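## Task

Pick up the printed block from the desk, set it on the bottom shelf of the closet, then close the closet door completely. The robot must not tip over or be left leaning. The result only counts if it stays in place without the robot holding it.

## Robot and tools

ROBOT. A simulated Hello Robot Stretch 3 with one arm: a two-wheel drive base, a lift riding a vertical mast, and a telescoping arm that reaches out to the robot's right side. The base cannot slide sideways, so moving the gripper forward or back means driving the base. Base footprint 0.33 m long by 0.34 m wide; turns in place pivot around the point midway between the drive wheels, 0.05 m behind the front edge. With the arm pulled in and the wrist folded, the wrist juts up to 0.06 m past the right side and a spin sweeps a 0.28 m radius; an unfolded, level gripper reaches beyond that.

FRAMES. Base frame: origin on the floor between the wheels, x forward, y left, z up. hand_pose is reported in the base frame, located where closed fingertips meet; with all wrist joints at zero its x axis is up, y points back along the arm to the mast, z toward the rear. Fingertips are 0.04 m round pads, slightly nearer the wrist when fully open. Odometry frame is the base frame at scene start; heading is positive left, -3.142 to 3.142, and wheel slip is counted as motion.

execute_actions: argument actions is a list holding a single action (or empty, which just reports state and images). An action may contain base, joints, or both, plus optional contact_limits; its motions begin together. base takes one key only: translate_m, a relative drive in metres from the current base position, forward positive, -1 to 1; or rotate_rad, a relative in-place turn in radians, counter-clockwise (left) positive, -3.2 to 3.2. A base offset is measured from the base position in the most recent state report. joints is a single dictionary of absolute targets by name: lift_m 0 to 1.1 (arm height on the mast); arm_m 0 to 0.52 (extension); wrist_yaw_rad -1.345 to 4.42 (0 along the arm, positive toward the front, 3.0 folded over the base); wrist_pitch_rad -1.57 to 0.451 (0 level, negative tips fingers down); wrist_roll_rad -2.911 to 2.911; gripper_m -0.089 to 0.179 (larger is wider; actual tip gap is 0.007 m less near closed, 0.025 m less fully open, zero below 0.007); head_pan_rad -3.953 to 1.73 (0 forward, positive left, -1.57 faces along the arm); head_tilt_rad -1.53 to 0.419 (negative looks down). Tolerances for done: lift and arm ±0.004, yaw and roll ±0.02, pitch ±0.05, gripper ±0.004, head ±0.02. contact_limits accepts only arm_m, a motor effort percentage 1 to 100 at which the arm stops (negative sign applies when retracting); smaller is gentler, too small stops immediately. Each action lasts at most 15 s. cameras picks which images return: head_camera, nav_camera, wrist_camera, or all; omitted or null means all, [] means none. Unknown keys, names or out-of-range numbers reject the whole call with no motion. Joints or base omitted from an action may keep pushing toward earlier targets unseen.

wait: seconds 0 to 10; commands nothing and returns state and images.
zoom_image: camera plus region [x0, y0, x1, y1] in pixels of that camera's latest full image, top-left origin, at most 504 by 504.
finished_scene: scene number; ends the scene permanently after the last command is held, and reports success and the next task. Replying without any tool call ends everything.

RESULTS. base_status and joint_status give how each motion ended: done (for the base, wheels turned fully, slip possible), off_target (stopped short, may still push), contact_stop, time_out, torque_fault. After the last three the old target is dropped. Arm and lift halt on firm contact and go slack until recommanded; a slack lift may sag under load or be pushed up by closing fingertips against a surface. Base, wrist and head have no contact stop. A wrist servo pushed hard for seconds cuts out for 10 s. If a call reports a stop, later motion calls in the same reply are skipped. on_its_own covers uncommanded joints; held at means the target held. motor_effort is percent of max, positive toward larger values, bracket = peak; readings carry fixed bias and noise; an out-of-range rest effort suggests contact or load; positive wheel effort pushes forward. contact_limits line shows current, default and maximum. lidar_m: 12 distances from the base origin, 30-degree sectors, 1st straight ahead then counter-clockwise (4th left, 7th behind, 10th right), dash for none; plane 0.17 m above floor, range 0.15 to 12 m, misses clear objects and thin legs, partly blocked by the robot. wrist_depth_mm (45 to 1000) and head_depth_mm (280 to 4000, sideways image) are 7x7 median-depth grids from top left. base_tilt in degrees, forward and right positive, with fixed bias up to about 4. turned_by_wheels and turned_by_imu report rotation since last result.

CAMERAS. head_camera and nav_camera move with head pan and tilt; wrist_camera rides on the gripper. Calibrations are in the original block and may be slightly off.

SPEED. The base is fast only when stowed: lift_m under 0.30, arm_m under 0.03, wrist_yaw_rad over 2.54; otherwise slow.

GRIPPER. Grip by commanding below the object width; release by going at least 0.02 above the contact value. Neither reading nor status confirms a hold. Over-squeezing triggers a force reduction; send a new value to regrip.

CAUTIONS. Fold or unfold the wrist only with lift_m 0.32 to 0.95, pitch -0.4 and roll near 0; once folded the lift can go down to 0.25. With yaw under -0.4 keep pitch at -0.5 or lower. Pushing into something rigid with the gripper above roughly 0.45 m can tip the robot, more so with a raised contact limit or a repeated push. Never drive while gripping or pushing something fixed. If snagged while driving, reverse the last move in small steps; on a lean, free the gripper and lower the lift near 0.2. Avoid drops, slips, slams and hard hits, and leave objects resting on their own before ending a scene. The robot keeps acting while you think, and occasional disturbances may nudge loose objects.

Each tool is called after "Call:" by a JSON object that holds its "op" and its "data".

## Session

Call:
{"op": "execute_actions", "data": {"actions": []}}

Scene clock: 0.00 s.
base_odometry: x=+0.000 y=+0.000 heading=+0.000 (m, m, rad; odometry frame)
turned_by_wheels: +0.000 (rad since the last result)
turned_by_imu: +0.000 (rad since the last result)
base_tilt: forward=+1.3 right=-0.4 (deg)
lidar_m: 1.54 1.71 2.19 2.16 2.42 2.21 2.19 2.36 1.88 1.40 1.84 1.57
head_depth_mm: 1512 1474 1464 1454 1448 1420 1427 / 1525 1498 1483 1486 1479 1450 1449 / 1553 1549 1534 1505 1504 1470 1469 / 1598 1565 1544 1547 1545 1521 1509 / 1613 1594 1586 1572 1563 1549 1528 / 1645 1633 1623 1617 1605 1573 1570 / 1669 1651 1649 1645 1620 1607 1598
base_status: not commanded
joint_positions: lift_m=+0.372 arm_m=+0.000 wrist_yaw_rad=+2.957 wrist_pitch_rad=-0.519 wrist_roll_rad=-0.001 gripper_m=+0.037 head_pan_rad=+0.020 head_tilt_rad=+0.007
joint_status: not commanded
motor_effort: left_wheel=-1 right_wheel=-1 lift_m=+39 arm_m=+0 wrist_yaw_rad=+0 wrist_pitch_rad=+5 wrist_roll_rad=+1 gripper_m=+0 head_pan_rad=+0 head_tilt_rad=+1 (%)
hand_pose: x=+0.0174 y=+0.0621 z=+0.3625 quat_wxyz=(+0.244, +0.697, +0.118, +0.664) (m; base frame)
wrist_depth_mm: - - - - - - - / - - - - - - - / 882 895 929 925 949 959 - / 729 734 749 758 759 770 794 / 609 609 - 619 653 648 649 / 526 534 - 556 555 552 556 / 466 - - - 479 480 493
pictures: head_camera (sideways: a quarter turn clockwise sets it upright), nav_camera (sideways: a quarter turn counterclockwise sets it upright), wrist_camera
Images, in order (width x height): head_camera 896x504, nav_camera 672x504, wrist_camera 644x364.

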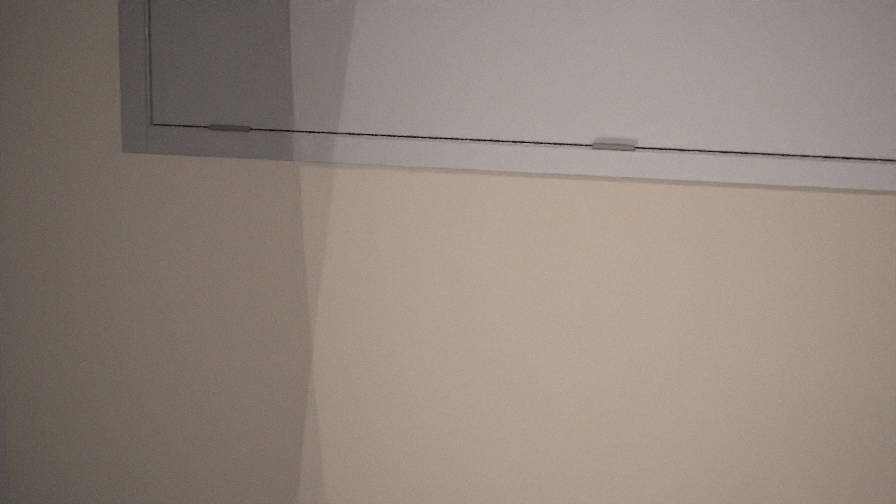

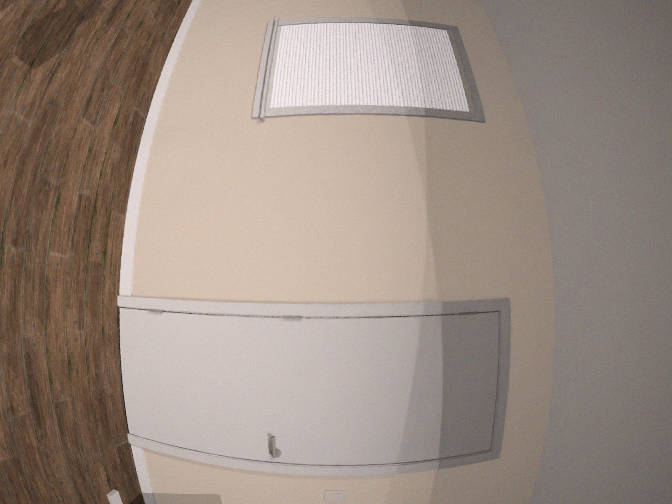

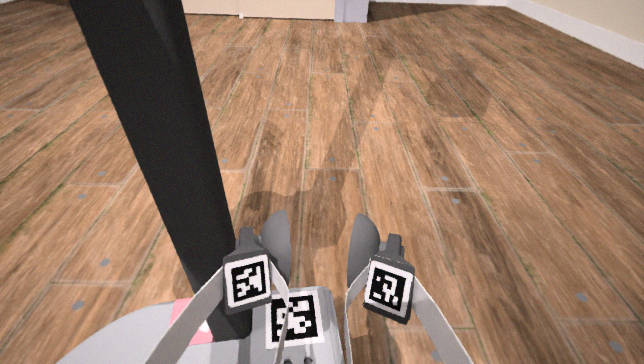

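Call:
{"op": "execute_actions", "data": {"actions": [{"joints":{"head_pan_rad":-1.3,"head_tilt_rad":-0.4}}], "cameras": ["head_camera","nav_camera"]}}

Call:
{"op": "execute_actions", "data": {"actions": [{"joints":{"head_pan_rad":1.6,"head_tilt_rad":-0.3,"wrist_pitch_rad":-0.4,"lift_m":0.28}}], "cameras": ["head_camera","nav_camera"]}}

Scene clock: 1.37 s.
base_odometry: x=+0.000 y=+0.000 heading=+0.000 (m, m, rad; odometry frame)
turned_by_wheels: +0.000 (rad since the last result)
turned_by_imu: +0.000 (rad since the last result)
base_tilt: forward=+1.4 right=-0.4 (deg)
lidar_m: 1.54 1.71 2.19 2.16 2.41 2.21 2.19 2.35 1.88 1.40 1.85 1.57
head_depth_mm: 1557 1668 1750 1679 1224 1734 1447 / 1621 1710 1832 1639 1294 1844 1492 / 1673 1807 1913 1634 2128 1848 1464 / 1750 1868 2020 1626 2230 1819 1467 / 1855 1978 2126 1608 2328 1828 1469 / 1939 2081 2193 1581 2384 1811 1446 / 1965 2078 2203 1687 2087 1797 1441
base_status: not commanded
joint_positions: lift_m=+0.372 arm_m=+0.000 wrist_yaw_rad=+2.957 wrist_pitch_rad=-0.519 wrist_roll_rad=-0.001 gripper_m=+0.037 head_pan_rad=-1.293 head_tilt_rad=-0.395
joint_status: all done
motor_effort: left_wheel=-1(0) right_wheel=-1(0) lift_m=+39(39) arm_m=+1(0) wrist_yaw_rad=+0(0) wrist_pitch_rad=+6(5) wrist_roll_rad=+1(1) gripper_m=+0(0) head_pan_rad=-3(26) head_tilt_rad=-2(29) (%)
hand_pose: x=+0.0174 y=+0.0621 z=+0.3625 quat_wxyz=(+0.244, +0.697, +0.118, +0.664) (m; base frame)
wrist_depth_mm: - - - - - - - / - - - - - - - / 885 873 907 940 946 951 - / 721 743 744 758 761 767 780 / 607 614 - 638 649 643 653 / 521 530 - 556 557 553 559 / 464 - - - 475 484 490
pictures: head_camera (sideways: a quarter turn clockwise sets it upright), nav_camera (sideways: a quarter turn counterclockwise sets it upright)
camera_calibration (this result's frames):
head_camera: T_world_to_cam=[[-0.140328, 0.318913, -0.937338, 1.24126], [0.948654, 0.314366, -0.0350645, 0.04026], [0.283484, -0.89413, -0.346652, 0.407752], [0, 0, 0, 1]] pos_world=[0.0203987, -0.0439258, 1.30624]
nav_camera: T_world_to_cam=[[0.11227, -0.378292, 0.918853, -1.15143], [-0.947132, -0.320435, -0.0161984, 0.074645], [0.30056, -0.868456, -0.394268, 0.464028], [0, 0, 0, 1]] pos_world=[0.0605005, -0.00866889, 1.24215]
Images, in order (width x height): head_camera 896x504, nav_camera 672x504.

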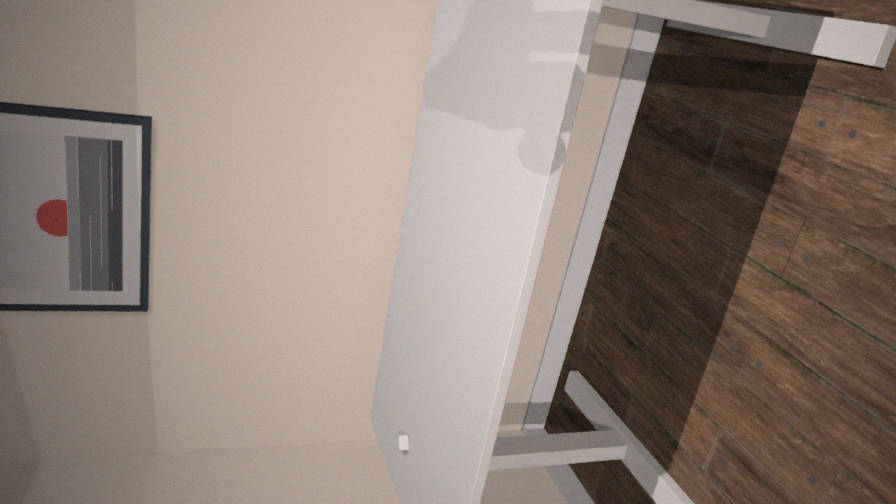

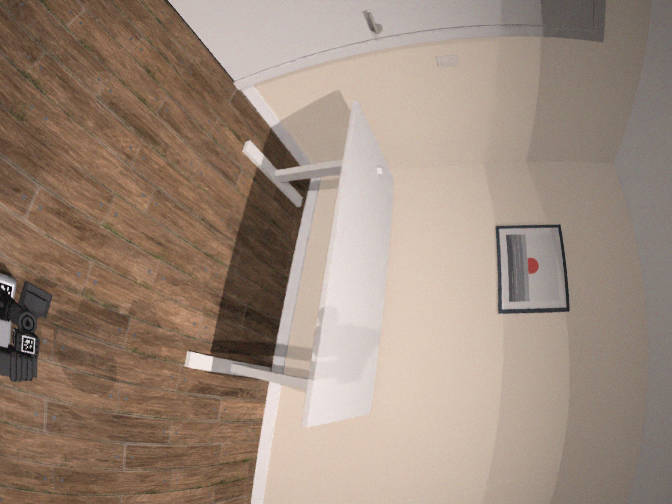

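Scene clock: 3.33 s.
base_odometry: x=+0.000 y=+0.000 heading=+0.000 (m, m, rad; odometry frame)
turned_by_wheels: +0.000 (rad since the last result)
turned_by_imu: +0.000 (rad since the last result)
base_tilt: forward=+1.4 right=-0.3 (deg)
lidar_m: 1.54 1.70 2.20 2.16 2.42 2.21 2.19 2.36 1.87 1.39 1.85 1.57
head_depth_mm: 1832 1919 2035 2782 2727 2056 1613 / 1890 1958 2055 2141 2277 2072 1611 / 1908 2025 2106 2227 2347 2044 1593 / 1933 2055 2117 2258 2395 2034 1586 / 2019 2135 2230 2369 2475 1995 1568 / 2057 2147 2255 2397 2502 2000 1585 / 2084 2180 2307 2388 2484 1973 1568
base_status: not commanded
joint_positions: lift_m=+0.280 arm_m=+0.000 wrist_yaw_rad=+2.957 wrist_pitch_rad=-0.421 wrist_roll_rad=-0.001 gripper_m=+0.037 head_pan_rad=+1.593 head_tilt_rad=-0.310
joint_status: all done
motor_effort: left_wheel=-1(1) right_wheel=+0(0) lift_m=+34(36) arm_m=+0(0) wrist_yaw_rad=+0(0) wrist_pitch_rad=+10(13) wrist_roll_rad=+1(1) gripper_m=+0(0) head_pan_rad=+3(28) head_tilt_rad=+4(14) (%)
hand_pose: x=+0.0199 y=+0.0753 z=+0.2921 quat_wxyz=(+0.211, +0.702, +0.084, +0.675) (m; base frame)
wrist_depth_mm: - - - - - - - / - - - - - - - / 871 - 918 929 955 - - / 682 686 705 700 720 741 755 / 558 557 596 577 596 593 605 / 471 485 - 504 500 494 496 / - - - - 422 423 433
pictures: head_camera (sideways: a quarter turn clockwise sets it upright), nav_camera (sideways: a quarter turn counterclockwise sets it upright)
camera_calibration (this result's frames):
head_camera: T_world_to_cam=[[0.0532054, -0.263305, -0.963244, 1.27391], [-0.997412, -0.0607202, -0.0384947, 0.0566008], [-0.0483525, 0.9628, -0.265855, 0.30462], [0, 0, 0, 1]] pos_world=[0.00340467, 0.0455752, 1.31025]
nav_camera: T_world_to_cam=[[-0.0110533, 0.315032, 0.949017, -1.19005], [0.997382, 0.0713025, -0.0120528, 0.0573878], [-0.0714643, 0.946399, -0.314996, 0.363133], [0, 0, 0, 1]] pos_world=[-0.0444405, 0.027143, 1.24445]
Images, in order (width x height): head_camera 896x504, nav_camera 672x504.

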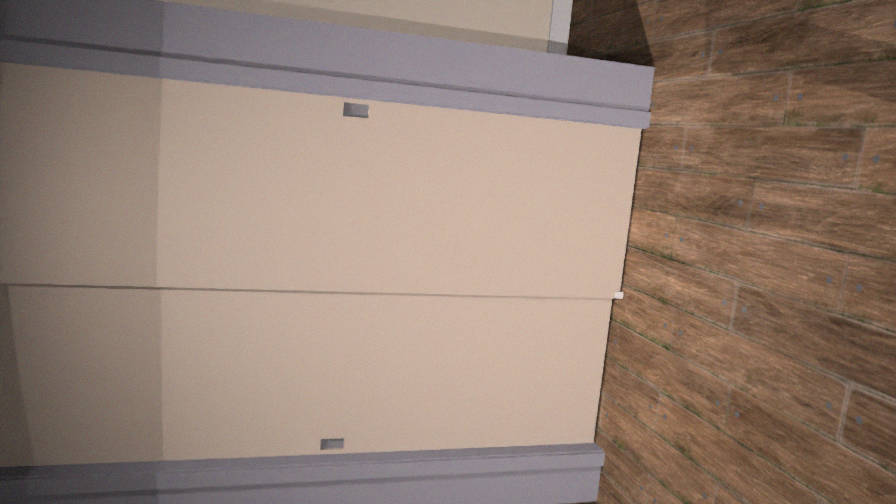

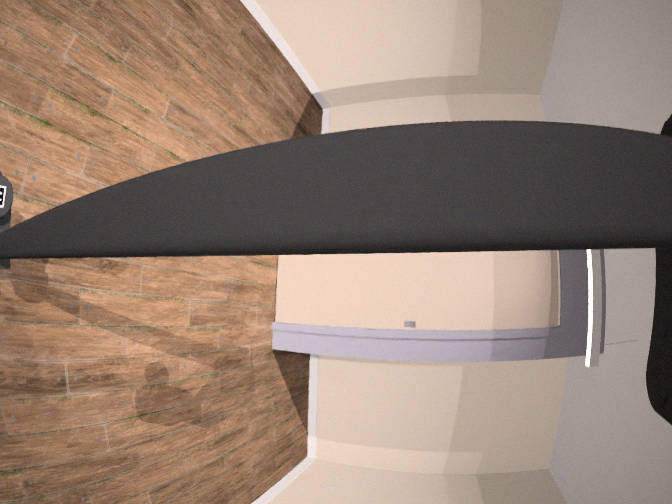

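Call:
{"op": "execute_actions", "data": {"actions": [{"base":{"rotate_rad":1.426},"joints":{"head_pan_rad":0}}], "cameras": []}}

Call:
{"op": "execute_actions", "data": {"actions": [{"base":{"translate_m":1.0}}], "cameras": []}}

Call:
{"op": "execute_actions", "data": {"actions": [{"base":{"translate_m":0.62}}], "cameras": ["head_camera"]}}

Call:
{"op": "execute_actions", "data": {"actions": [{"base":{"rotate_rad":1.571},"joints":{"head_pan_rad":-1.57,"head_tilt_rad":-0.6,"lift_m":0.55}}], "cameras": []}}

Call:
{"op": "execute_actions", "data": {"actions": [{"joints":{"lift_m":0.93,"wrist_yaw_rad":0,"gripper_m":0.0}}]}}

Scene clock: 6.07 s.
base_odometry: x=+0.000 y=+0.000 heading=+1.426 (m, m, rad; odometry frame)
turned_by_wheels: +1.426 (rad since the last result)
turned_by_imu: +1.405 (rad since the last result)
base_tilt: forward=+1.4 right=-0.4 (deg)
lidar_m: 2.16 2.30 2.28 2.19 2.26 1.94 1.40 1.84 1.62 1.54 1.63 2.20
head_depth_mm: 2580 2675 2784 2961 2957 2088 1614 / 2510 2652 2809 2983 2884 2064 1604 / 1884 1992 2083 2209 2344 2044 1601 / 1916 2019 2126 2222 2333 2033 1586 / 1930 1991 2100 2239 2368 2014 1572 / 1949 2013 2136 2269 2396 2007 1570 / 1936 2046 2173 2272 2401 1993 1563
base_status: done
joint_positions: lift_m=+0.280 arm_m=+0.000 wrist_yaw_rad=+2.957 wrist_pitch_rad=-0.421 wrist_roll_rad=-0.001 gripper_m=+0.037 head_pan_rad=+0.007 head_tilt_rad=-0.309
joint_status: all done
motor_effort: left_wheel=-3(8) right_wheel=+2(11) lift_m=+34(34) arm_m=+0(0) wrist_yaw_rad=+1(0) wrist_pitch_rad=+10(10) wrist_roll_rad=+1(1) gripper_m=+0(1) head_pan_rad=-3(26) head_tilt_rad=+4(5) (%)
hand_pose: x=+0.0199 y=+0.0753 z=+0.2922 quat_wxyz=(+0.211, +0.702, +0.084, +0.675) (m; base frame)
wrist_depth_mm: - - - - - - - / - - - - - - - / 887 - 910 941 968 - - / 679 683 706 723 732 743 753 / 555 560 597 580 601 597 606 / 468 491 - 502 499 500 503 / - - - - 421 428 431
pictures: none
No camera images: the call's "cameras" was empty. Leave "cameras" out to get every camera's image.

Scene clock: 11.17 s.
base_odometry: x=+0.145 y=+0.990 heading=+1.426 (m, m, rad; odometry frame)
turned_by_wheels: +0.000 (rad since the last result)
turned_by_imu: +0.003 (rad since the last result)
base_tilt: forward=+1.5 right=-0.4 (deg)
lidar_m: 1.16 1.23 1.61 2.21 2.28 2.98 2.40 2.22 1.62 1.56 1.61 1.98
head_depth_mm: 991 1692 1803 1914 2017 2065 1610 / 987 1038 1099 1152 1229 1317 1513 / 998 1044 1102 1160 1222 1304 1382 / 1011 1067 1115 1184 1246 1316 1412 / 1013 1062 1120 1176 1244 1316 1424 / 1016 1063 1121 1183 1254 1328 1419 / 1016 1066 1127 1184 1259 1335 1419
base_status: done
joint_positions: lift_m=+0.280 arm_m=+0.000 wrist_yaw_rad=+2.957 wrist_pitch_rad=-0.421 wrist_roll_rad=-0.001 gripper_m=+0.037 head_pan_rad=+0.007 head_tilt_rad=-0.309
joint_status: not commanded
motor_effort: left_wheel=-3(9) right_wheel=+2(7) lift_m=+34(34) arm_m=+0(0) wrist_yaw_rad=+0(0) wrist_pitch_rad=+9(10) wrist_roll_rad=+0(0) gripper_m=+0(0) head_pan_rad=-2(2) head_tilt_rad=+5(4) (%)
hand_pose: x=+0.0199 y=+0.0753 z=+0.2922 quat_wxyz=(+0.211, +0.702, +0.084, +0.675) (m; base frame)
wrist_depth_mm: - - - - - - - / - - - - - - - / 878 - 919 944 957 - - / 683 683 705 722 736 736 757 / 557 555 598 579 595 591 603 / 471 490 - 499 500 500 500 / - - - - 418 425 427
pictures: none
No camera images: the call's "cameras" was empty. Leave "cameras" out to get every camera's image.

Scene clock: 14.87 s.
base_odometry: x=+0.234 y=+1.603 heading=+1.426 (m, m, rad; odometry frame)
turned_by_wheels: +0.000 (rad since the last result)
turned_by_imu: +0.002 (rad since the last result)
base_tilt: forward=+1.3 right=-0.3 (deg)
lidar_m: 0.54 0.58 0.85 2.21 2.28 3.12 3.01 2.19 1.62 1.55 1.60 0.57
head_depth_mm: 423 447 474 503 539 568 608 / 447 461 475 497 527 559 598 / 454 474 501 527 558 591 620 / 454 476 501 530 559 596 632 / 455 478 501 530 560 598 636 / 456 478 504 530 563 597 636 / 457 481 504 532 564 598 637
base_status: done
joint_positions: lift_m=+0.280 arm_m=+0.000 wrist_yaw_rad=+2.957 wrist_pitch_rad=-0.421 wrist_roll_rad=-0.001 gripper_m=+0.037 head_pan_rad=+0.007 head_tilt_rad=-0.309
joint_status: not commanded
motor_effort: left_wheel=-3(7) right_wheel=+2(7) lift_m=+34(34) arm_m=+0(0) wrist_yaw_rad=+0(0) wrist_pitch_rad=+9(10) wrist_roll_rad=+0(1) gripper_m=+0(0) head_pan_rad=-3(3) head_tilt_rad=+4(4) (%)
hand_pose: x=+0.0199 y=+0.0753 z=+0.2922 quat_wxyz=(+0.211, +0.702, +0.084, +0.675) (m; base frame)
wrist_depth_mm: - - - - - 791 534 / - - - - - 804 537 / 893 - 923 946 966 820 542 / 682 686 708 711 729 699 548 / 555 558 593 582 593 596 546 / 468 484 - 498 500 493 502 / - - - - 418 423 430
pictures: head_camera (sideways: a quarter turn clockwise sets it upright)
camera_calibration (this result's frames):
head_camera: T_world_to_cam=[[-0.263065, -0.0492421, -0.963521, 1.2762], [-0.0457089, 0.998211, -0.0385353, 0.0508483], [0.963695, 0.0339041, -0.264846, 0.297134], [0, 0, 0, 1]] pos_world=[0.0517017, 0.00201122, 1.3103]
Images, in order (width x height): head_camera 896x504.

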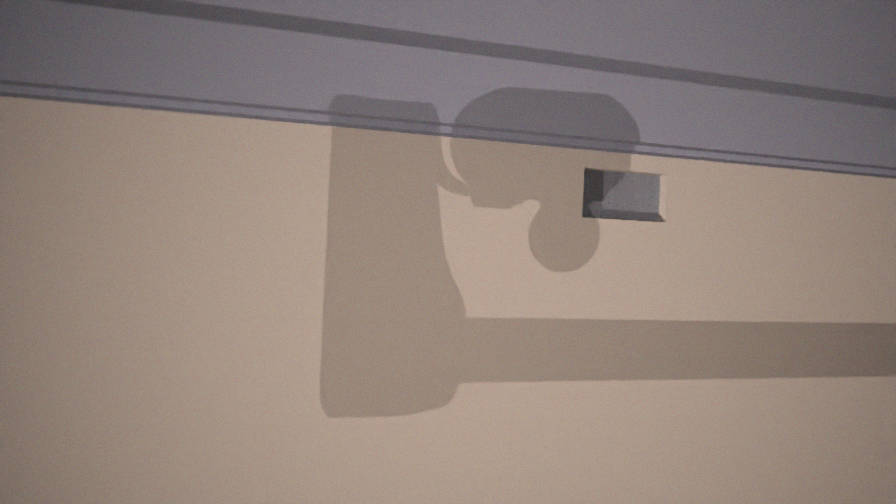

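Scene clock: 18.33 s.
base_odometry: x=+0.234 y=+1.603 heading=+2.996 (m, m, rad; odometry frame)
turned_by_wheels: +1.571 (rad since the last result)
turned_by_imu: +1.552 (rad since the last result)
base_tilt: forward=+1.3 right=-0.3 (deg)
lidar_m: 2.21 2.30 3.13 3.48 2.18 1.62 1.55 1.61 0.57 0.54 0.58 0.86
head_depth_mm: 416 457 513 579 660 765 958 / 440 476 522 575 647 765 909 / 446 490 541 611 678 780 914 / 448 491 545 611 693 802 956 / 450 494 547 613 697 807 967 / 450 495 548 614 700 812 970 / 452 496 550 619 703 817 974
base_status: done
joint_positions: lift_m=+0.550 arm_m=+0.000 wrist_yaw_rad=+2.957 wrist_pitch_rad=-0.420 wrist_roll_rad=-0.001 gripper_m=+0.037 head_pan_rad=-1.563 head_tilt_rad=-0.593
joint_status: all done
motor_effort: left_wheel=-3(10) right_wheel=+2(7) lift_m=+45(46) arm_m=+0(0) wrist_yaw_rad=+0(0) wrist_pitch_rad=+10(10) wrist_roll_rad=+1(1) gripper_m=+0(0) head_pan_rad=-2(27) head_tilt_rad=-4(26) (%)
hand_pose: x=+0.0199 y=+0.0754 z=+0.5620 quat_wxyz=(+0.211, +0.702, +0.083, +0.676) (m; base frame)
wrist_depth_mm: - - - - - - - / - - - - - - - / - - - - - - - / - - - - - - - / 896 904 - 945 - - - / 762 777 - 791 802 804 824 / 665 676 680 685 697 694 698
pictures: none
No camera images: the call's "cameras" was empty. Leave "cameras" out to get every camera's image.

Scene clock: 22.63 s.
base_odometry: x=+0.234 y=+1.603 heading=+2.996 (m, m, rad; odometry frame)
turned_by_wheels: +0.000 (rad since the last result)
turned_by_imu: +0.000 (rad since the last result)
base_tilt: forward=+1.3 right=-0.3 (deg)
lidar_m: 2.21 2.30 3.13 3.47 2.18 1.61 1.55 1.60 0.57 0.54 0.58 0.86
head_depth_mm: 416 457 513 581 660 - - / 440 475 522 575 647 744 - / 445 489 542 609 670 - - / 447 491 545 609 682 801 986 / 449 493 547 613 695 803 964 / 451 496 548 617 701 812 971 / 453 497 550 618 705 813 978
base_status: not commanded
joint_positions: lift_m=+0.930 arm_m=+0.000 wrist_yaw_rad=+0.002 wrist_pitch_rad=-0.420 wrist_roll_rad=-0.001 gripper_m=+0.000 head_pan_rad=-1.563 head_tilt_rad=-0.593
joint_status: all done
motor_effort: left_wheel=-4(3) right_wheel=+3(2) lift_m=+45(46) arm_m=+0(0) wrist_yaw_rad=-3(3) wrist_pitch_rad=+10(9) wrist_roll_rad=+1(1) gripper_m=-2(88) head_pan_rad=-2(2) head_tilt_rad=-3(3) (%)
hand_pose: x=-0.0210 y=-0.3690 z=+0.9420 quat_wxyz=(+0.692, +0.149, -0.691, -0.147) (m; base frame)
wrist_depth_mm: 285 282 281 281 258 252 252 / 313 311 305 305 277 277 276 / 344 344 339 332 300 307 309 / 385 379 376 367 338 340 - / 434 426 419 399 379 380 - / 500 489 478 - 430 450 - / 607 579 562 554 508 - -
pictures: head_camera (sideways: a quarter turn clockwise sets it upright), nav_camera (sideways: a quarter turn counterclockwise sets it upright), wrist_camera
camera_calibration (this result's frames):
head_camera: T_world_to_cam=[[-0.0515119, 0.522612, -0.851013, 1.1281], [0.998098, 0.0558404, -0.026123, 0.0283097], [0.0338687, -0.85074, -0.524494, 0.640692], [0, 0, 0, 1]] pos_world=[0.00815524, -0.0460756, 1.29681]
nav_camera: T_world_to_cam=[[0.00858644, -0.567741, 0.823163, -1.02599], [-0.998331, -0.0518789, -0.0253676, 0.0868892], [0.057107, -0.821571, -0.567239, 0.690577], [0, 0, 0, 1]] pos_world=[0.056117, -0.0106303, 1.23848]
wrist_camera: T_world_to_cam=[[-0.999177, -0.0245162, 0.0323259, -0.0577176], [-0.0405305, 0.567548, -0.822342, 1.0122], [0.00181416, -0.822975, -0.568074, 0.39789], [0, 0, 0, 1]] pos_world=[-0.0173671, -0.248432, 1.06027]
Images, in order (width x height): head_camera 896x504, nav_camera 672x504, wrist_camera 644x364.

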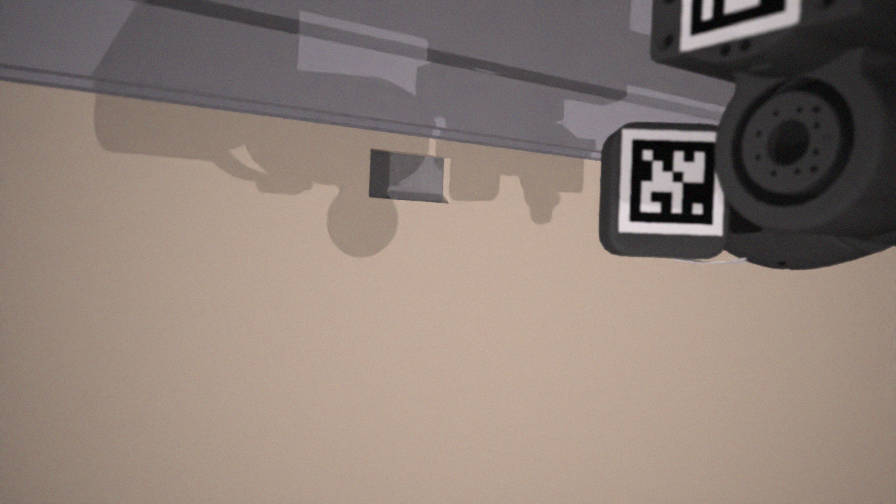

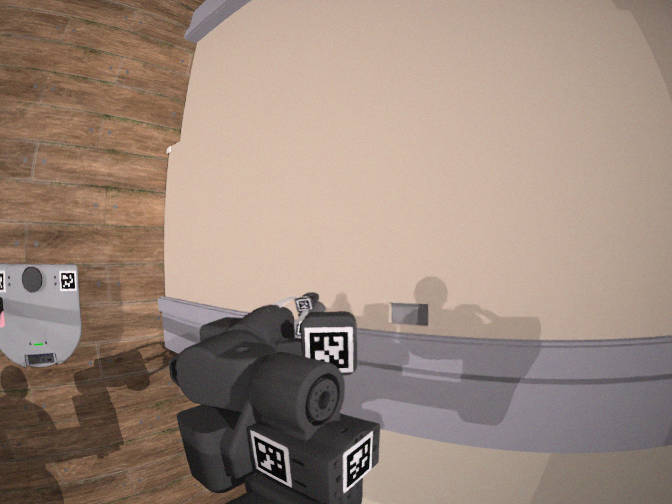

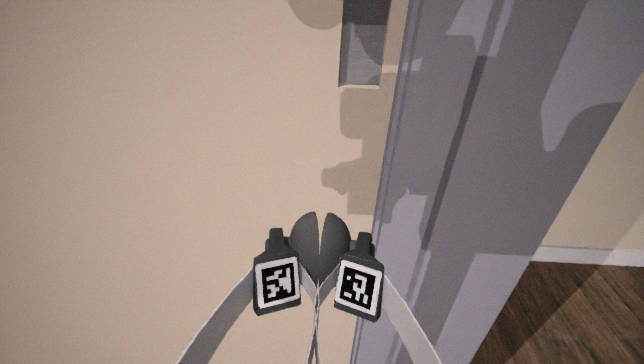

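Call:
{"op": "execute_actions", "data": {"actions": [{"base":{"translate_m":-0.035},"joints":{"lift_m":0.915,"wrist_pitch_rad":0.02,"arm_m":0.08}}]}}

Scene clock: 24.57 s.
base_odometry: x=+0.269 y=+1.598 heading=+2.996 (m, m, rad; odometry frame)
turned_by_wheels: +0.000 (rad since the last result)
turned_by_imu: +0.000 (rad since the last result)
base_tilt: forward=+1.3 right=-0.2 (deg)
lidar_m: 2.25 2.33 3.18 3.02 2.15 1.57 1.52 1.57 0.57 0.53 0.58 0.79
head_depth_mm: 422 471 520 582 - - - / 423 459 508 574 - - 964 / 447 486 534 571 - - 948 / 448 489 544 601 693 806 967 / 449 493 547 614 696 809 961 / 451 495 549 615 699 813 967 / 451 496 551 617 704 817 976
base_status: done
joint_positions: lift_m=+0.915 arm_m=+0.080 wrist_yaw_rad=+0.002 wrist_pitch_rad=-0.005 wrist_roll_rad=-0.001 gripper_m=+0.000 head_pan_rad=-1.563 head_tilt_rad=-0.593
joint_status: all done
motor_effort: left_wheel=-3(9) right_wheel=+3(3) lift_m=+33(40) arm_m=+4(4) wrist_yaw_rad=-2(3) wrist_pitch_rad=+12(10) wrist_roll_rad=+1(1) gripper_m=-2(2) head_pan_rad=-3(2) head_tilt_rad=-4(3) (%)
hand_pose: x=-0.0210 y=-0.4809 z=+1.0286 quat_wxyz=(+0.708, +0.002, -0.706, -0.001) (m; base frame)
wrist_depth_mm: 222 223 221 220 190 200 200 / 230 229 226 225 195 207 205 / 237 236 233 231 201 212 212 / 244 241 241 238 206 218 217 / 251 250 249 245 213 226 224 / 261 259 256 - 220 232 229 / 269 266 263 261 230 240 239
pictures: head_camera (sideways: a quarter turn clockwise sets it upright), nav_camera (sideways: a quarter turn counterclockwise sets it upright), wrist_camera
camera_calibration (this result's frames):
head_camera: T_world_to_cam=[[-0.0514919, 0.522613, -0.851013, 1.1281], [0.9981, 0.0558022, -0.0261231, 0.0283097], [0.0338362, -0.850742, -0.524494, 0.640692], [0, 0, 0, 1]] pos_world=[0.00815348, -0.0460757, 1.29681]
nav_camera: T_world_to_cam=[[0.00856472, -0.567741, 0.823163, -1.02599], [-0.998333, -0.0518407, -0.0253676, 0.0868892], [0.0570756, -0.821573, -0.567239, 0.690578], [0, 0, 0, 1]] pos_world=[0.0561166, -0.0106323, 1.23848]
wrist_camera: T_world_to_cam=[[-0.999211, -0.00922356, 0.0386342, -0.0624147], [-0.0396783, 0.187268, -0.981507, 1.12779], [0.00181804, -0.982266, -0.187486, -0.112996], [0, 0, 0, 1]] pos_world=[-0.0174111, -0.322767, 1.08816]
Images, in order (width x height): head_camera 896x504, nav_camera 672x504, wrist_camera 644x364.

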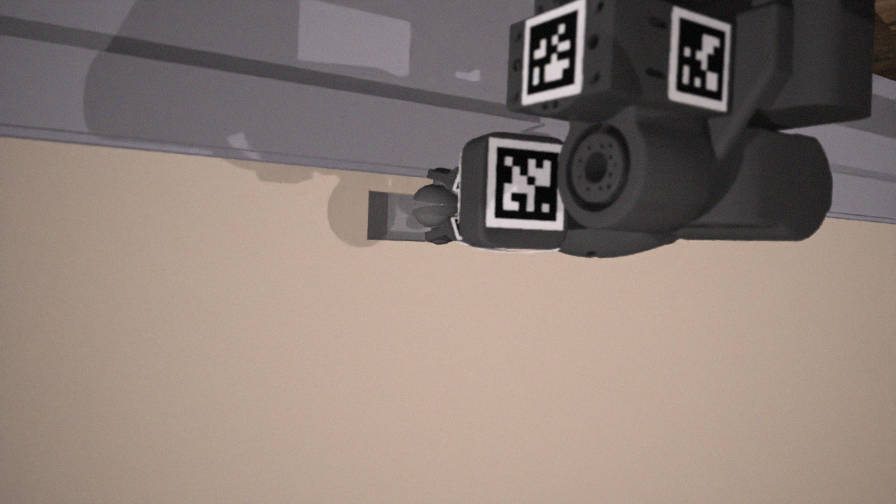

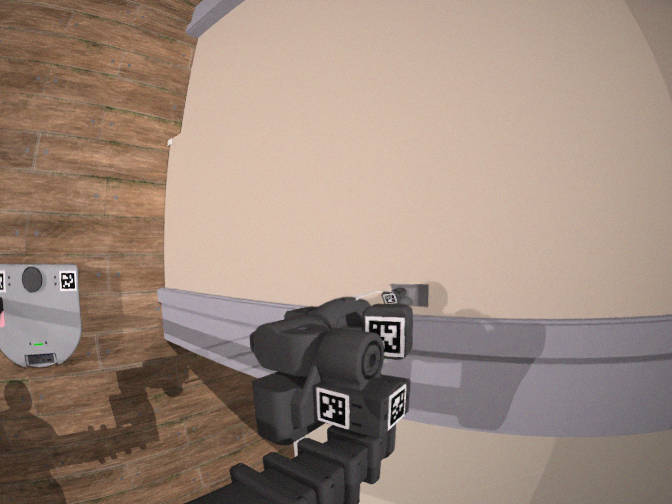

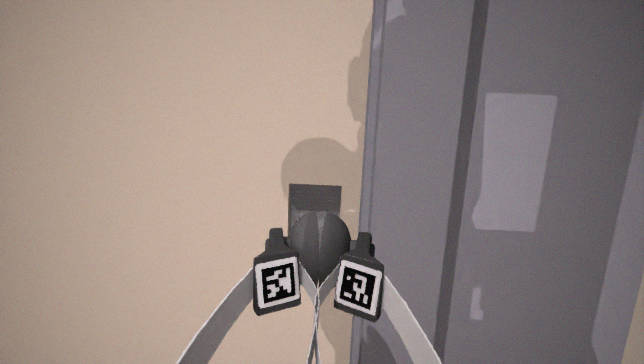

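Call:
{"op": "execute_actions", "data": {"actions": [{"base":{"translate_m":0.005},"joints":{"lift_m":0.893,"arm_m":0.155},"contact_limits":{"arm_m":15}}], "cameras": ["head_camera","wrist_camera"]}}

Call:
{"op": "execute_actions", "data": {"actions": [{"base":{"translate_m":0.1}}], "cameras": ["head_camera","wrist_camera"]}}

Scene clock: 26.70 s.
base_odometry: x=+0.264 y=+1.599 heading=+2.996 (m, m, rad; odometry frame)
turned_by_wheels: +0.000 (rad since the last result)
turned_by_imu: +0.000 (rad since the last result)
base_tilt: forward=+1.4 right=-0.2 (deg)
lidar_m: 2.24 2.32 3.17 3.00 2.17 1.58 1.52 1.57 0.57 0.53 0.58 0.86
head_depth_mm: 423 470 520 572 - 797 1226 / 424 459 509 560 - 813 913 / 447 492 536 574 - 786 906 / 448 493 546 613 699 815 962 / 451 495 549 614 697 811 964 / 452 496 550 616 704 819 976 / 453 497 553 619 707 821 985
base_status: done
joint_positions: lift_m=+0.893 arm_m=+0.155 wrist_yaw_rad=-0.001 wrist_pitch_rad=-0.003 wrist_roll_rad=-0.001 gripper_m=+0.000 head_pan_rad=-1.563 head_tilt_rad=-0.593
joint_status: all done
motor_effort: left_wheel=-4(5) right_wheel=+3(7) lift_m=+34(33) arm_m=+5(8) wrist_yaw_rad=+0(2) wrist_pitch_rad=+10(11) wrist_roll_rad=+1(1) gripper_m=-2(2) head_pan_rad=-3(2) head_tilt_rad=-5(4) (%)
contact_limits: arm_m 15 (drawing in: default 29, maximum 48; extending or still: default 41, maximum 67)
hand_pose: x=-0.0216 y=-0.5558 z=+1.0070 quat_wxyz=(+0.708, +0.001, -0.706, -0.002) (m; base frame)
wrist_depth_mm: 154 154 152 151 134 120 132 / 158 158 157 156 133 124 136 / 163 163 161 160 130 128 140 / 168 168 166 176 133 131 144 / 174 172 171 180 138 136 148 / 179 178 177 - 140 141 152 / 186 185 183 181 146 146 158
pictures: head_camera (sideways: a quarter turn clockwise sets it upright), wrist_camera
camera_calibration (this result's frames):
head_camera: T_world_to_cam=[[-0.051454, 0.522695, -0.850966, 1.12804], [0.998104, 0.0557312, -0.0261187, 0.0283039], [0.0337732, -0.850696, -0.524571, 0.640794], [0, 0, 0, 1]] pos_world=[0.00815008, -0.0460754, 1.2968]
wrist_camera: T_world_to_cam=[[-0.999228, -0.00708956, 0.0386457, -0.0616281], [-0.03929, 0.185976, -0.981768, 1.12011], [-0.000226873, -0.982529, -0.186111, -0.192277], [0, 0, 0, 1]] pos_world=[-0.0176151, -0.397668, 1.06628]
Images, in order (width x height): head_camera 896x504, wrist_camera 644x364.

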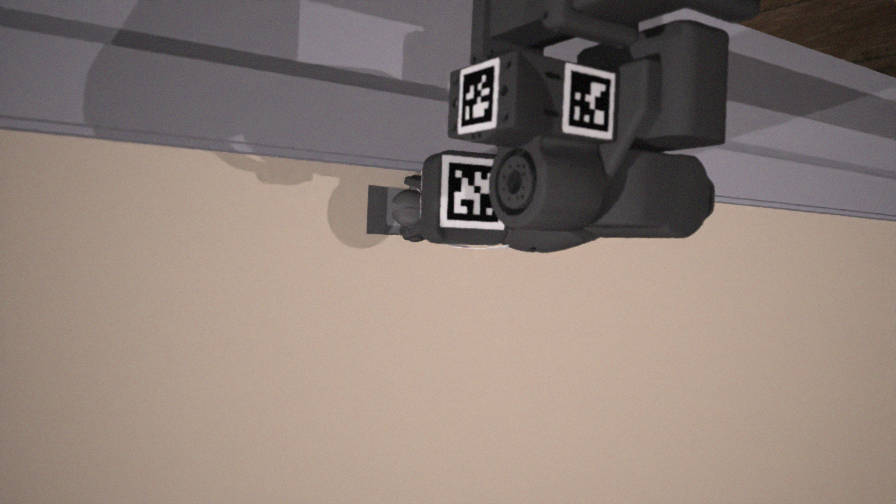

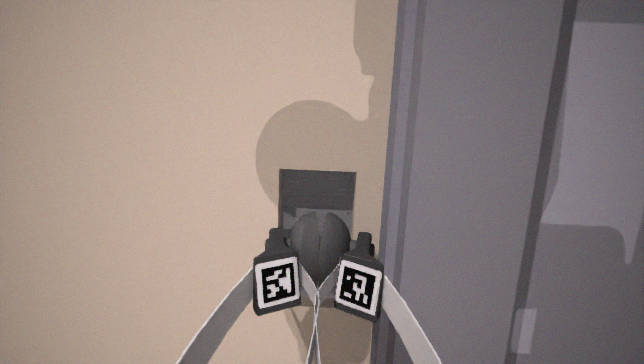

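Scene clock: 29.00 s.
base_odometry: x=+0.165 y=+1.613 heading=+2.996 (m, m, rad; odometry frame)
turned_by_wheels: +0.000 (rad since the last result)
turned_by_imu: +0.000 (rad since the last result)
base_tilt: forward=+1.2 right=-0.3 (deg)
lidar_m: 2.14 2.22 3.02 3.02 2.29 1.68 1.62 1.68 0.55 0.56 0.58 0.85
head_depth_mm: 900 558 544 571 - 796 902 / 1054 1137 1223 1142 - 797 909 / 447 492 545 807 - 1437 1254 / 449 492 545 610 702 814 958 / 450 494 547 615 700 808 963 / 451 495 550 617 702 815 975 / 453 498 552 621 706 821 982
base_status: done
joint_positions: lift_m=+0.893 arm_m=+0.155 wrist_yaw_rad=+0.005 wrist_pitch_rad=-0.003 wrist_roll_rad=-0.001 gripper_m=+0.000 head_pan_rad=-1.563 head_tilt_rad=-0.593
joint_status: not commanded
motor_effort: left_wheel=-3(14) right_wheel=+1(24) lift_m=+34(34) arm_m=+5(5) wrist_yaw_rad=-7(63) wrist_pitch_rad=+10(10) wrist_roll_rad=+1(1) gripper_m=-2(6) head_pan_rad=-2(3) head_tilt_rad=-3(3) (%)
hand_pose: x=-0.0201 y=-0.5559 z=+1.0070 quat_wxyz=(+0.708, +0.003, -0.706, +0.000) (m; base frame)
wrist_depth_mm: 154 153 152 151 579 410 156 / 159 158 156 155 589 238 154 / 163 163 161 160 569 234 153 / 168 168 166 174 536 230 151 / 174 173 171 179 609 227 150 / 179 178 176 - 634 223 151 / 186 185 182 181 535 221 153
pictures: head_camera (sideways: a quarter turn clockwise sets it upright), wrist_camera
camera_calibration (this result's frames):
head_camera: T_world_to_cam=[[-0.0514539, 0.522695, -0.850966, 1.12804], [0.998104, 0.0557308, -0.0261187, 0.0283039], [0.0337729, -0.850696, -0.524572, 0.640794], [0, 0, 0, 1]] pos_world=[0.00815007, -0.0460754, 1.2968]
wrist_camera: T_world_to_cam=[[-0.99917, -0.0128966, 0.0386432, -0.0633646], [-0.0403682, 0.185843, -0.98175, 1.12003], [0.00547971, -0.982495, -0.186209, -0.192064], [0, 0, 0, 1]] pos_world=[-0.017046, -0.397669, 1.06627]
Images, in order (width x height): head_camera 896x504, wrist_camera 644x364.

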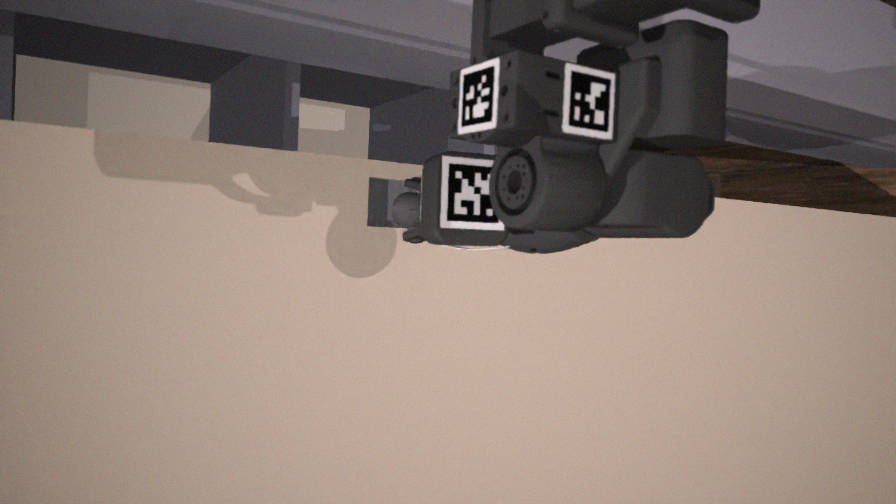

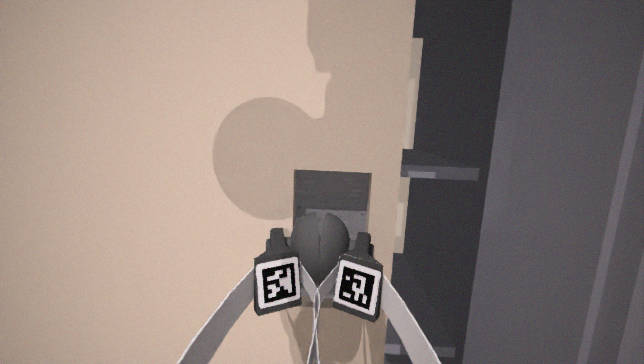

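Call:
{"op": "execute_actions", "data": {"actions": [{"base":{"translate_m":0.28},"joints":{"head_pan_rad":-1.9,"head_tilt_rad":-0.8}}], "cameras": ["wrist_camera"]}}

Call:
{"op": "execute_actions", "data": {"actions": [{"joints":{"arm_m":0,"wrist_pitch_rad":0.02}}], "cameras": []}}

Call:
{"op": "execute_actions", "data": {"actions": [{"base":{"translate_m":-0.55},"joints":{"lift_m":0.29,"wrist_pitch_rad":-0.4,"wrist_yaw_rad":3.0,"head_pan_rad":-1.2}}], "cameras": ["head_camera","nav_camera"]}}

Scene clock: 33.73 s.
base_odometry: x=-0.112 y=+1.654 heading=+2.996 (m, m, rad; odometry frame)
turned_by_wheels: +0.000 (rad since the last result)
turned_by_imu: -0.266 (rad since the last result)
base_tilt: forward=+1.3 right=-0.5 (deg)
lidar_m: 0.98 1.90 2.19 3.50 3.37 2.17 1.86 1.86 0.64 0.53 0.53 0.61
head_depth_mm: 617 750 2169 1866 - - - / 570 665 786 - - 1343 1162 / 546 613 685 - 1088 1304 1163 / 630 713 774 - 1180 1308 1164 / 869 993 - - 940 1157 1165 / 470 525 - - 833 1001 1143 / 446 496 555 639 747 898 1103
base_status: done
joint_positions: lift_m=+0.893 arm_m=+0.154 wrist_yaw_rad=-0.128 wrist_pitch_rad=-0.005 wrist_roll_rad=-0.001 gripper_m=+0.000 head_pan_rad=-1.893 head_tilt_rad=-0.790
joint_status: all done
on_its_own: wrist_yaw_rad is held at -0.118, not at your +0.000, by its stall guard, which is not easing now
motor_effort: left_wheel=-2(10) right_wheel=+4(18) lift_m=+34(34) arm_m=+9(9) wrist_yaw_rad=+11(65) wrist_pitch_rad=+11(11) wrist_roll_rad=+1(1) gripper_m=-3(7) head_pan_rad=-3(19) head_tilt_rad=-5(21) (%)
hand_pose: x=-0.0541 y=-0.5534 z=+1.0065 quat_wxyz=(+0.706, -0.043, -0.705, -0.047) (m; base frame)
wrist_depth_mm: 122 130 142 157 437 264 204 / 125 133 146 162 440 265 209 / 128 136 150 167 468 269 218 / 131 140 155 182 466 268 223 / 134 144 160 186 487 271 231 / 137 148 162 - 502 272 238 / 141 152 173 191 347 272 251
pictures: wrist_camera
camera_calibration (this result's frames):
wrist_camera: T_world_to_cam=[[-0.992039, 0.119853, 0.0386565, -0.0234777], [-0.015145, 0.191188, -0.981437, 1.12179], [-0.125019, -0.974209, -0.187851, -0.190404], [0, 0, 0, 1]] pos_world=[-0.0301053, -0.397153, 1.06611]
Images, in order (width x height): wrist_camera 644x364.

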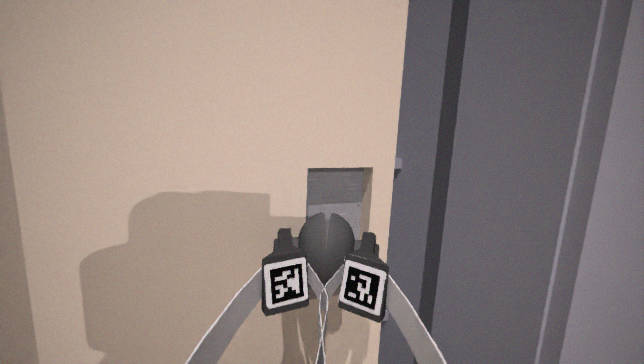

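Scene clock: 36.13 s.
base_odometry: x=-0.112 y=+1.654 heading=+2.996 (m, m, rad; odometry frame)
turned_by_wheels: +0.000 (rad since the last result)
turned_by_imu: +0.000 (rad since the last result)
base_tilt: forward=+1.3 right=-0.4 (deg)
lidar_m: 0.98 1.91 2.19 3.51 3.39 2.17 1.86 1.86 0.64 0.53 0.53 0.61
head_depth_mm: 615 749 2138 1867 - - - / 567 660 785 983 - - - / 545 617 716 852 - - - / 629 711 820 946 - - 1126 / 866 1001 1067 994 - - 1119 / 468 524 592 665 815 983 1141 / 445 496 555 637 744 896 1111
base_status: not commanded
joint_positions: lift_m=+0.893 arm_m=+0.000 wrist_yaw_rad=-0.119 wrist_pitch_rad=-0.004 wrist_roll_rad=-0.001 gripper_m=+0.000 head_pan_rad=-1.893 head_tilt_rad=-0.790
joint_status: all done
on_its_own: wrist_yaw_rad is held at -0.118, not at your +0.000, by its stall guard, which is not easing now
motor_effort: left_wheel=+1(2) right_wheel=-2(3) lift_m=+34(34) arm_m=-3(9) wrist_yaw_rad=+1(14) wrist_pitch_rad=+11(10) wrist_roll_rad=+1(1) gripper_m=-2(4) head_pan_rad=-3(2) head_tilt_rad=-5(5) (%)
hand_pose: x=-0.0520 y=-0.3995 z=+1.0068 quat_wxyz=(+0.706, -0.041, -0.705, -0.044) (m; base frame)
wrist_depth_mm: 232 248 272 300 587 350 411 / 238 256 278 309 445 358 - / 245 262 290 320 450 366 - / 249 269 297 339 453 403 - / 257 277 304 347 456 417 - / 261 283 307 - 433 432 - / 268 292 331 364 465 464 -
pictures: none
No camera images: the call's "cameras" was empty. Leave "cameras" out to get every camera's image.

Scene clock: 42.90 s.
base_odometry: x=+0.432 y=+1.574 heading=+2.996 (m, m, rad; odometry frame)
turned_by_wheels: +0.000 (rad since the last result)
turned_by_imu: -0.001 (rad since the last result)
base_tilt: forward=+1.5 right=-0.4 (deg)
lidar_m: 1.42 2.44 2.79 3.38 2.75 1.55 1.33 1.33 1.52 0.66 0.66 0.78
head_depth_mm: 1182 1338 1529 1754 1553 1337 1173 / 548 622 1462 1757 1563 1337 1171 / 553 626 720 848 1038 1286 1163 / 552 632 727 860 1043 1283 1175 / 942 1255 1421 1375 1560 1329 1165 / 1086 1342 1145 1004 1164 1313 1168 / 620 694 791 938 1172 1321 1166
base_status: done
joint_positions: lift_m=+0.290 arm_m=+0.000 wrist_yaw_rad=+2.998 wrist_pitch_rad=-0.413 wrist_roll_rad=-0.001 gripper_m=+0.000 head_pan_rad=-1.207 head_tilt_rad=-0.790
joint_status: all done
motor_effort: left_wheel=+1(11) right_wheel=-2(6) lift_m=+34(35) arm_m=-2(3) wrist_yaw_rad=+2(3) wrist_pitch_rad=+6(12) wrist_roll_rad=+0(1) gripper_m=-2(2) head_pan_rad=+2(26) head_tilt_rad=-4(5) (%)
hand_pose: x=+0.0109 y=+0.0776 z=+0.3040 quat_wxyz=(+0.194, +0.700, +0.095, +0.680) (m; base frame)
wrist_depth_mm: - - - - - - - / - - - - - - - / 917 925 942 - - - - / 710 718 738 740 751 777 777 / 570 579 608 641 611 617 620 / 480 503 - - 508 512 516 / 430 - - - 432 438 445
pictures: head_camera (sideways: a quarter turn clockwise sets it upright), nav_camera (sideways: a quarter turn counterclockwise sets it upright)
camera_calibration (this result's frames):
head_camera: T_world_to_cam=[[-0.286471, 0.618334, -0.731845, 0.974184], [0.914407, 0.404471, -0.0161956, 0.0158903], [0.285996, -0.673844, -0.681279, 0.843115], [0, 0, 0, 1]] pos_world=[0.0234177, -0.0406705, 1.28761]
nav_camera: T_world_to_cam=[[0.259731, -0.669684, 0.695747, -0.861445], [-0.91958, -0.391471, -0.0335164, 0.09701], [0.29481, -0.63109, -0.717505, 0.884592], [0, 0, 0, 1]] pos_world=[0.0521656, 0.0193371, 1.2373]
Images, in order (width x height): head_camera 896x504, nav_camera 672x504.

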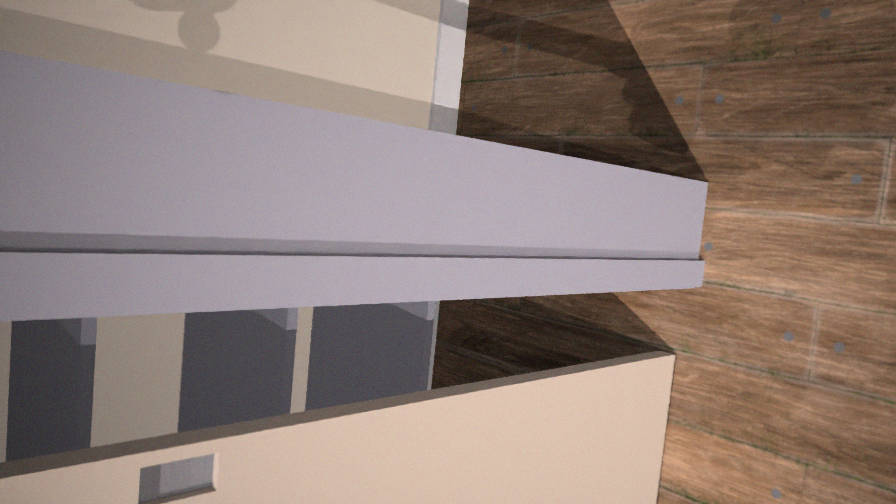

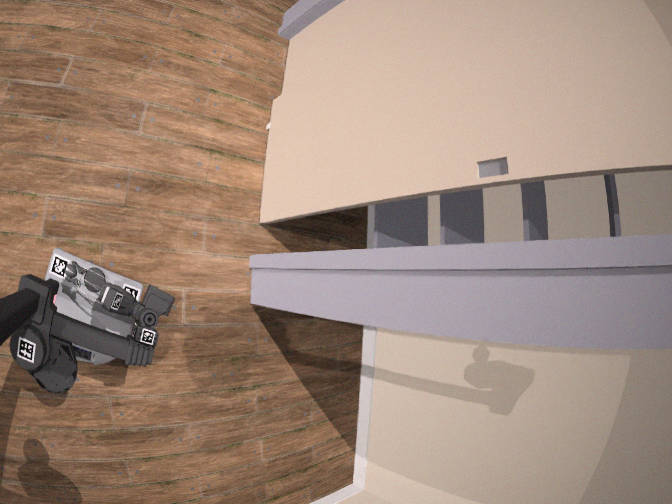

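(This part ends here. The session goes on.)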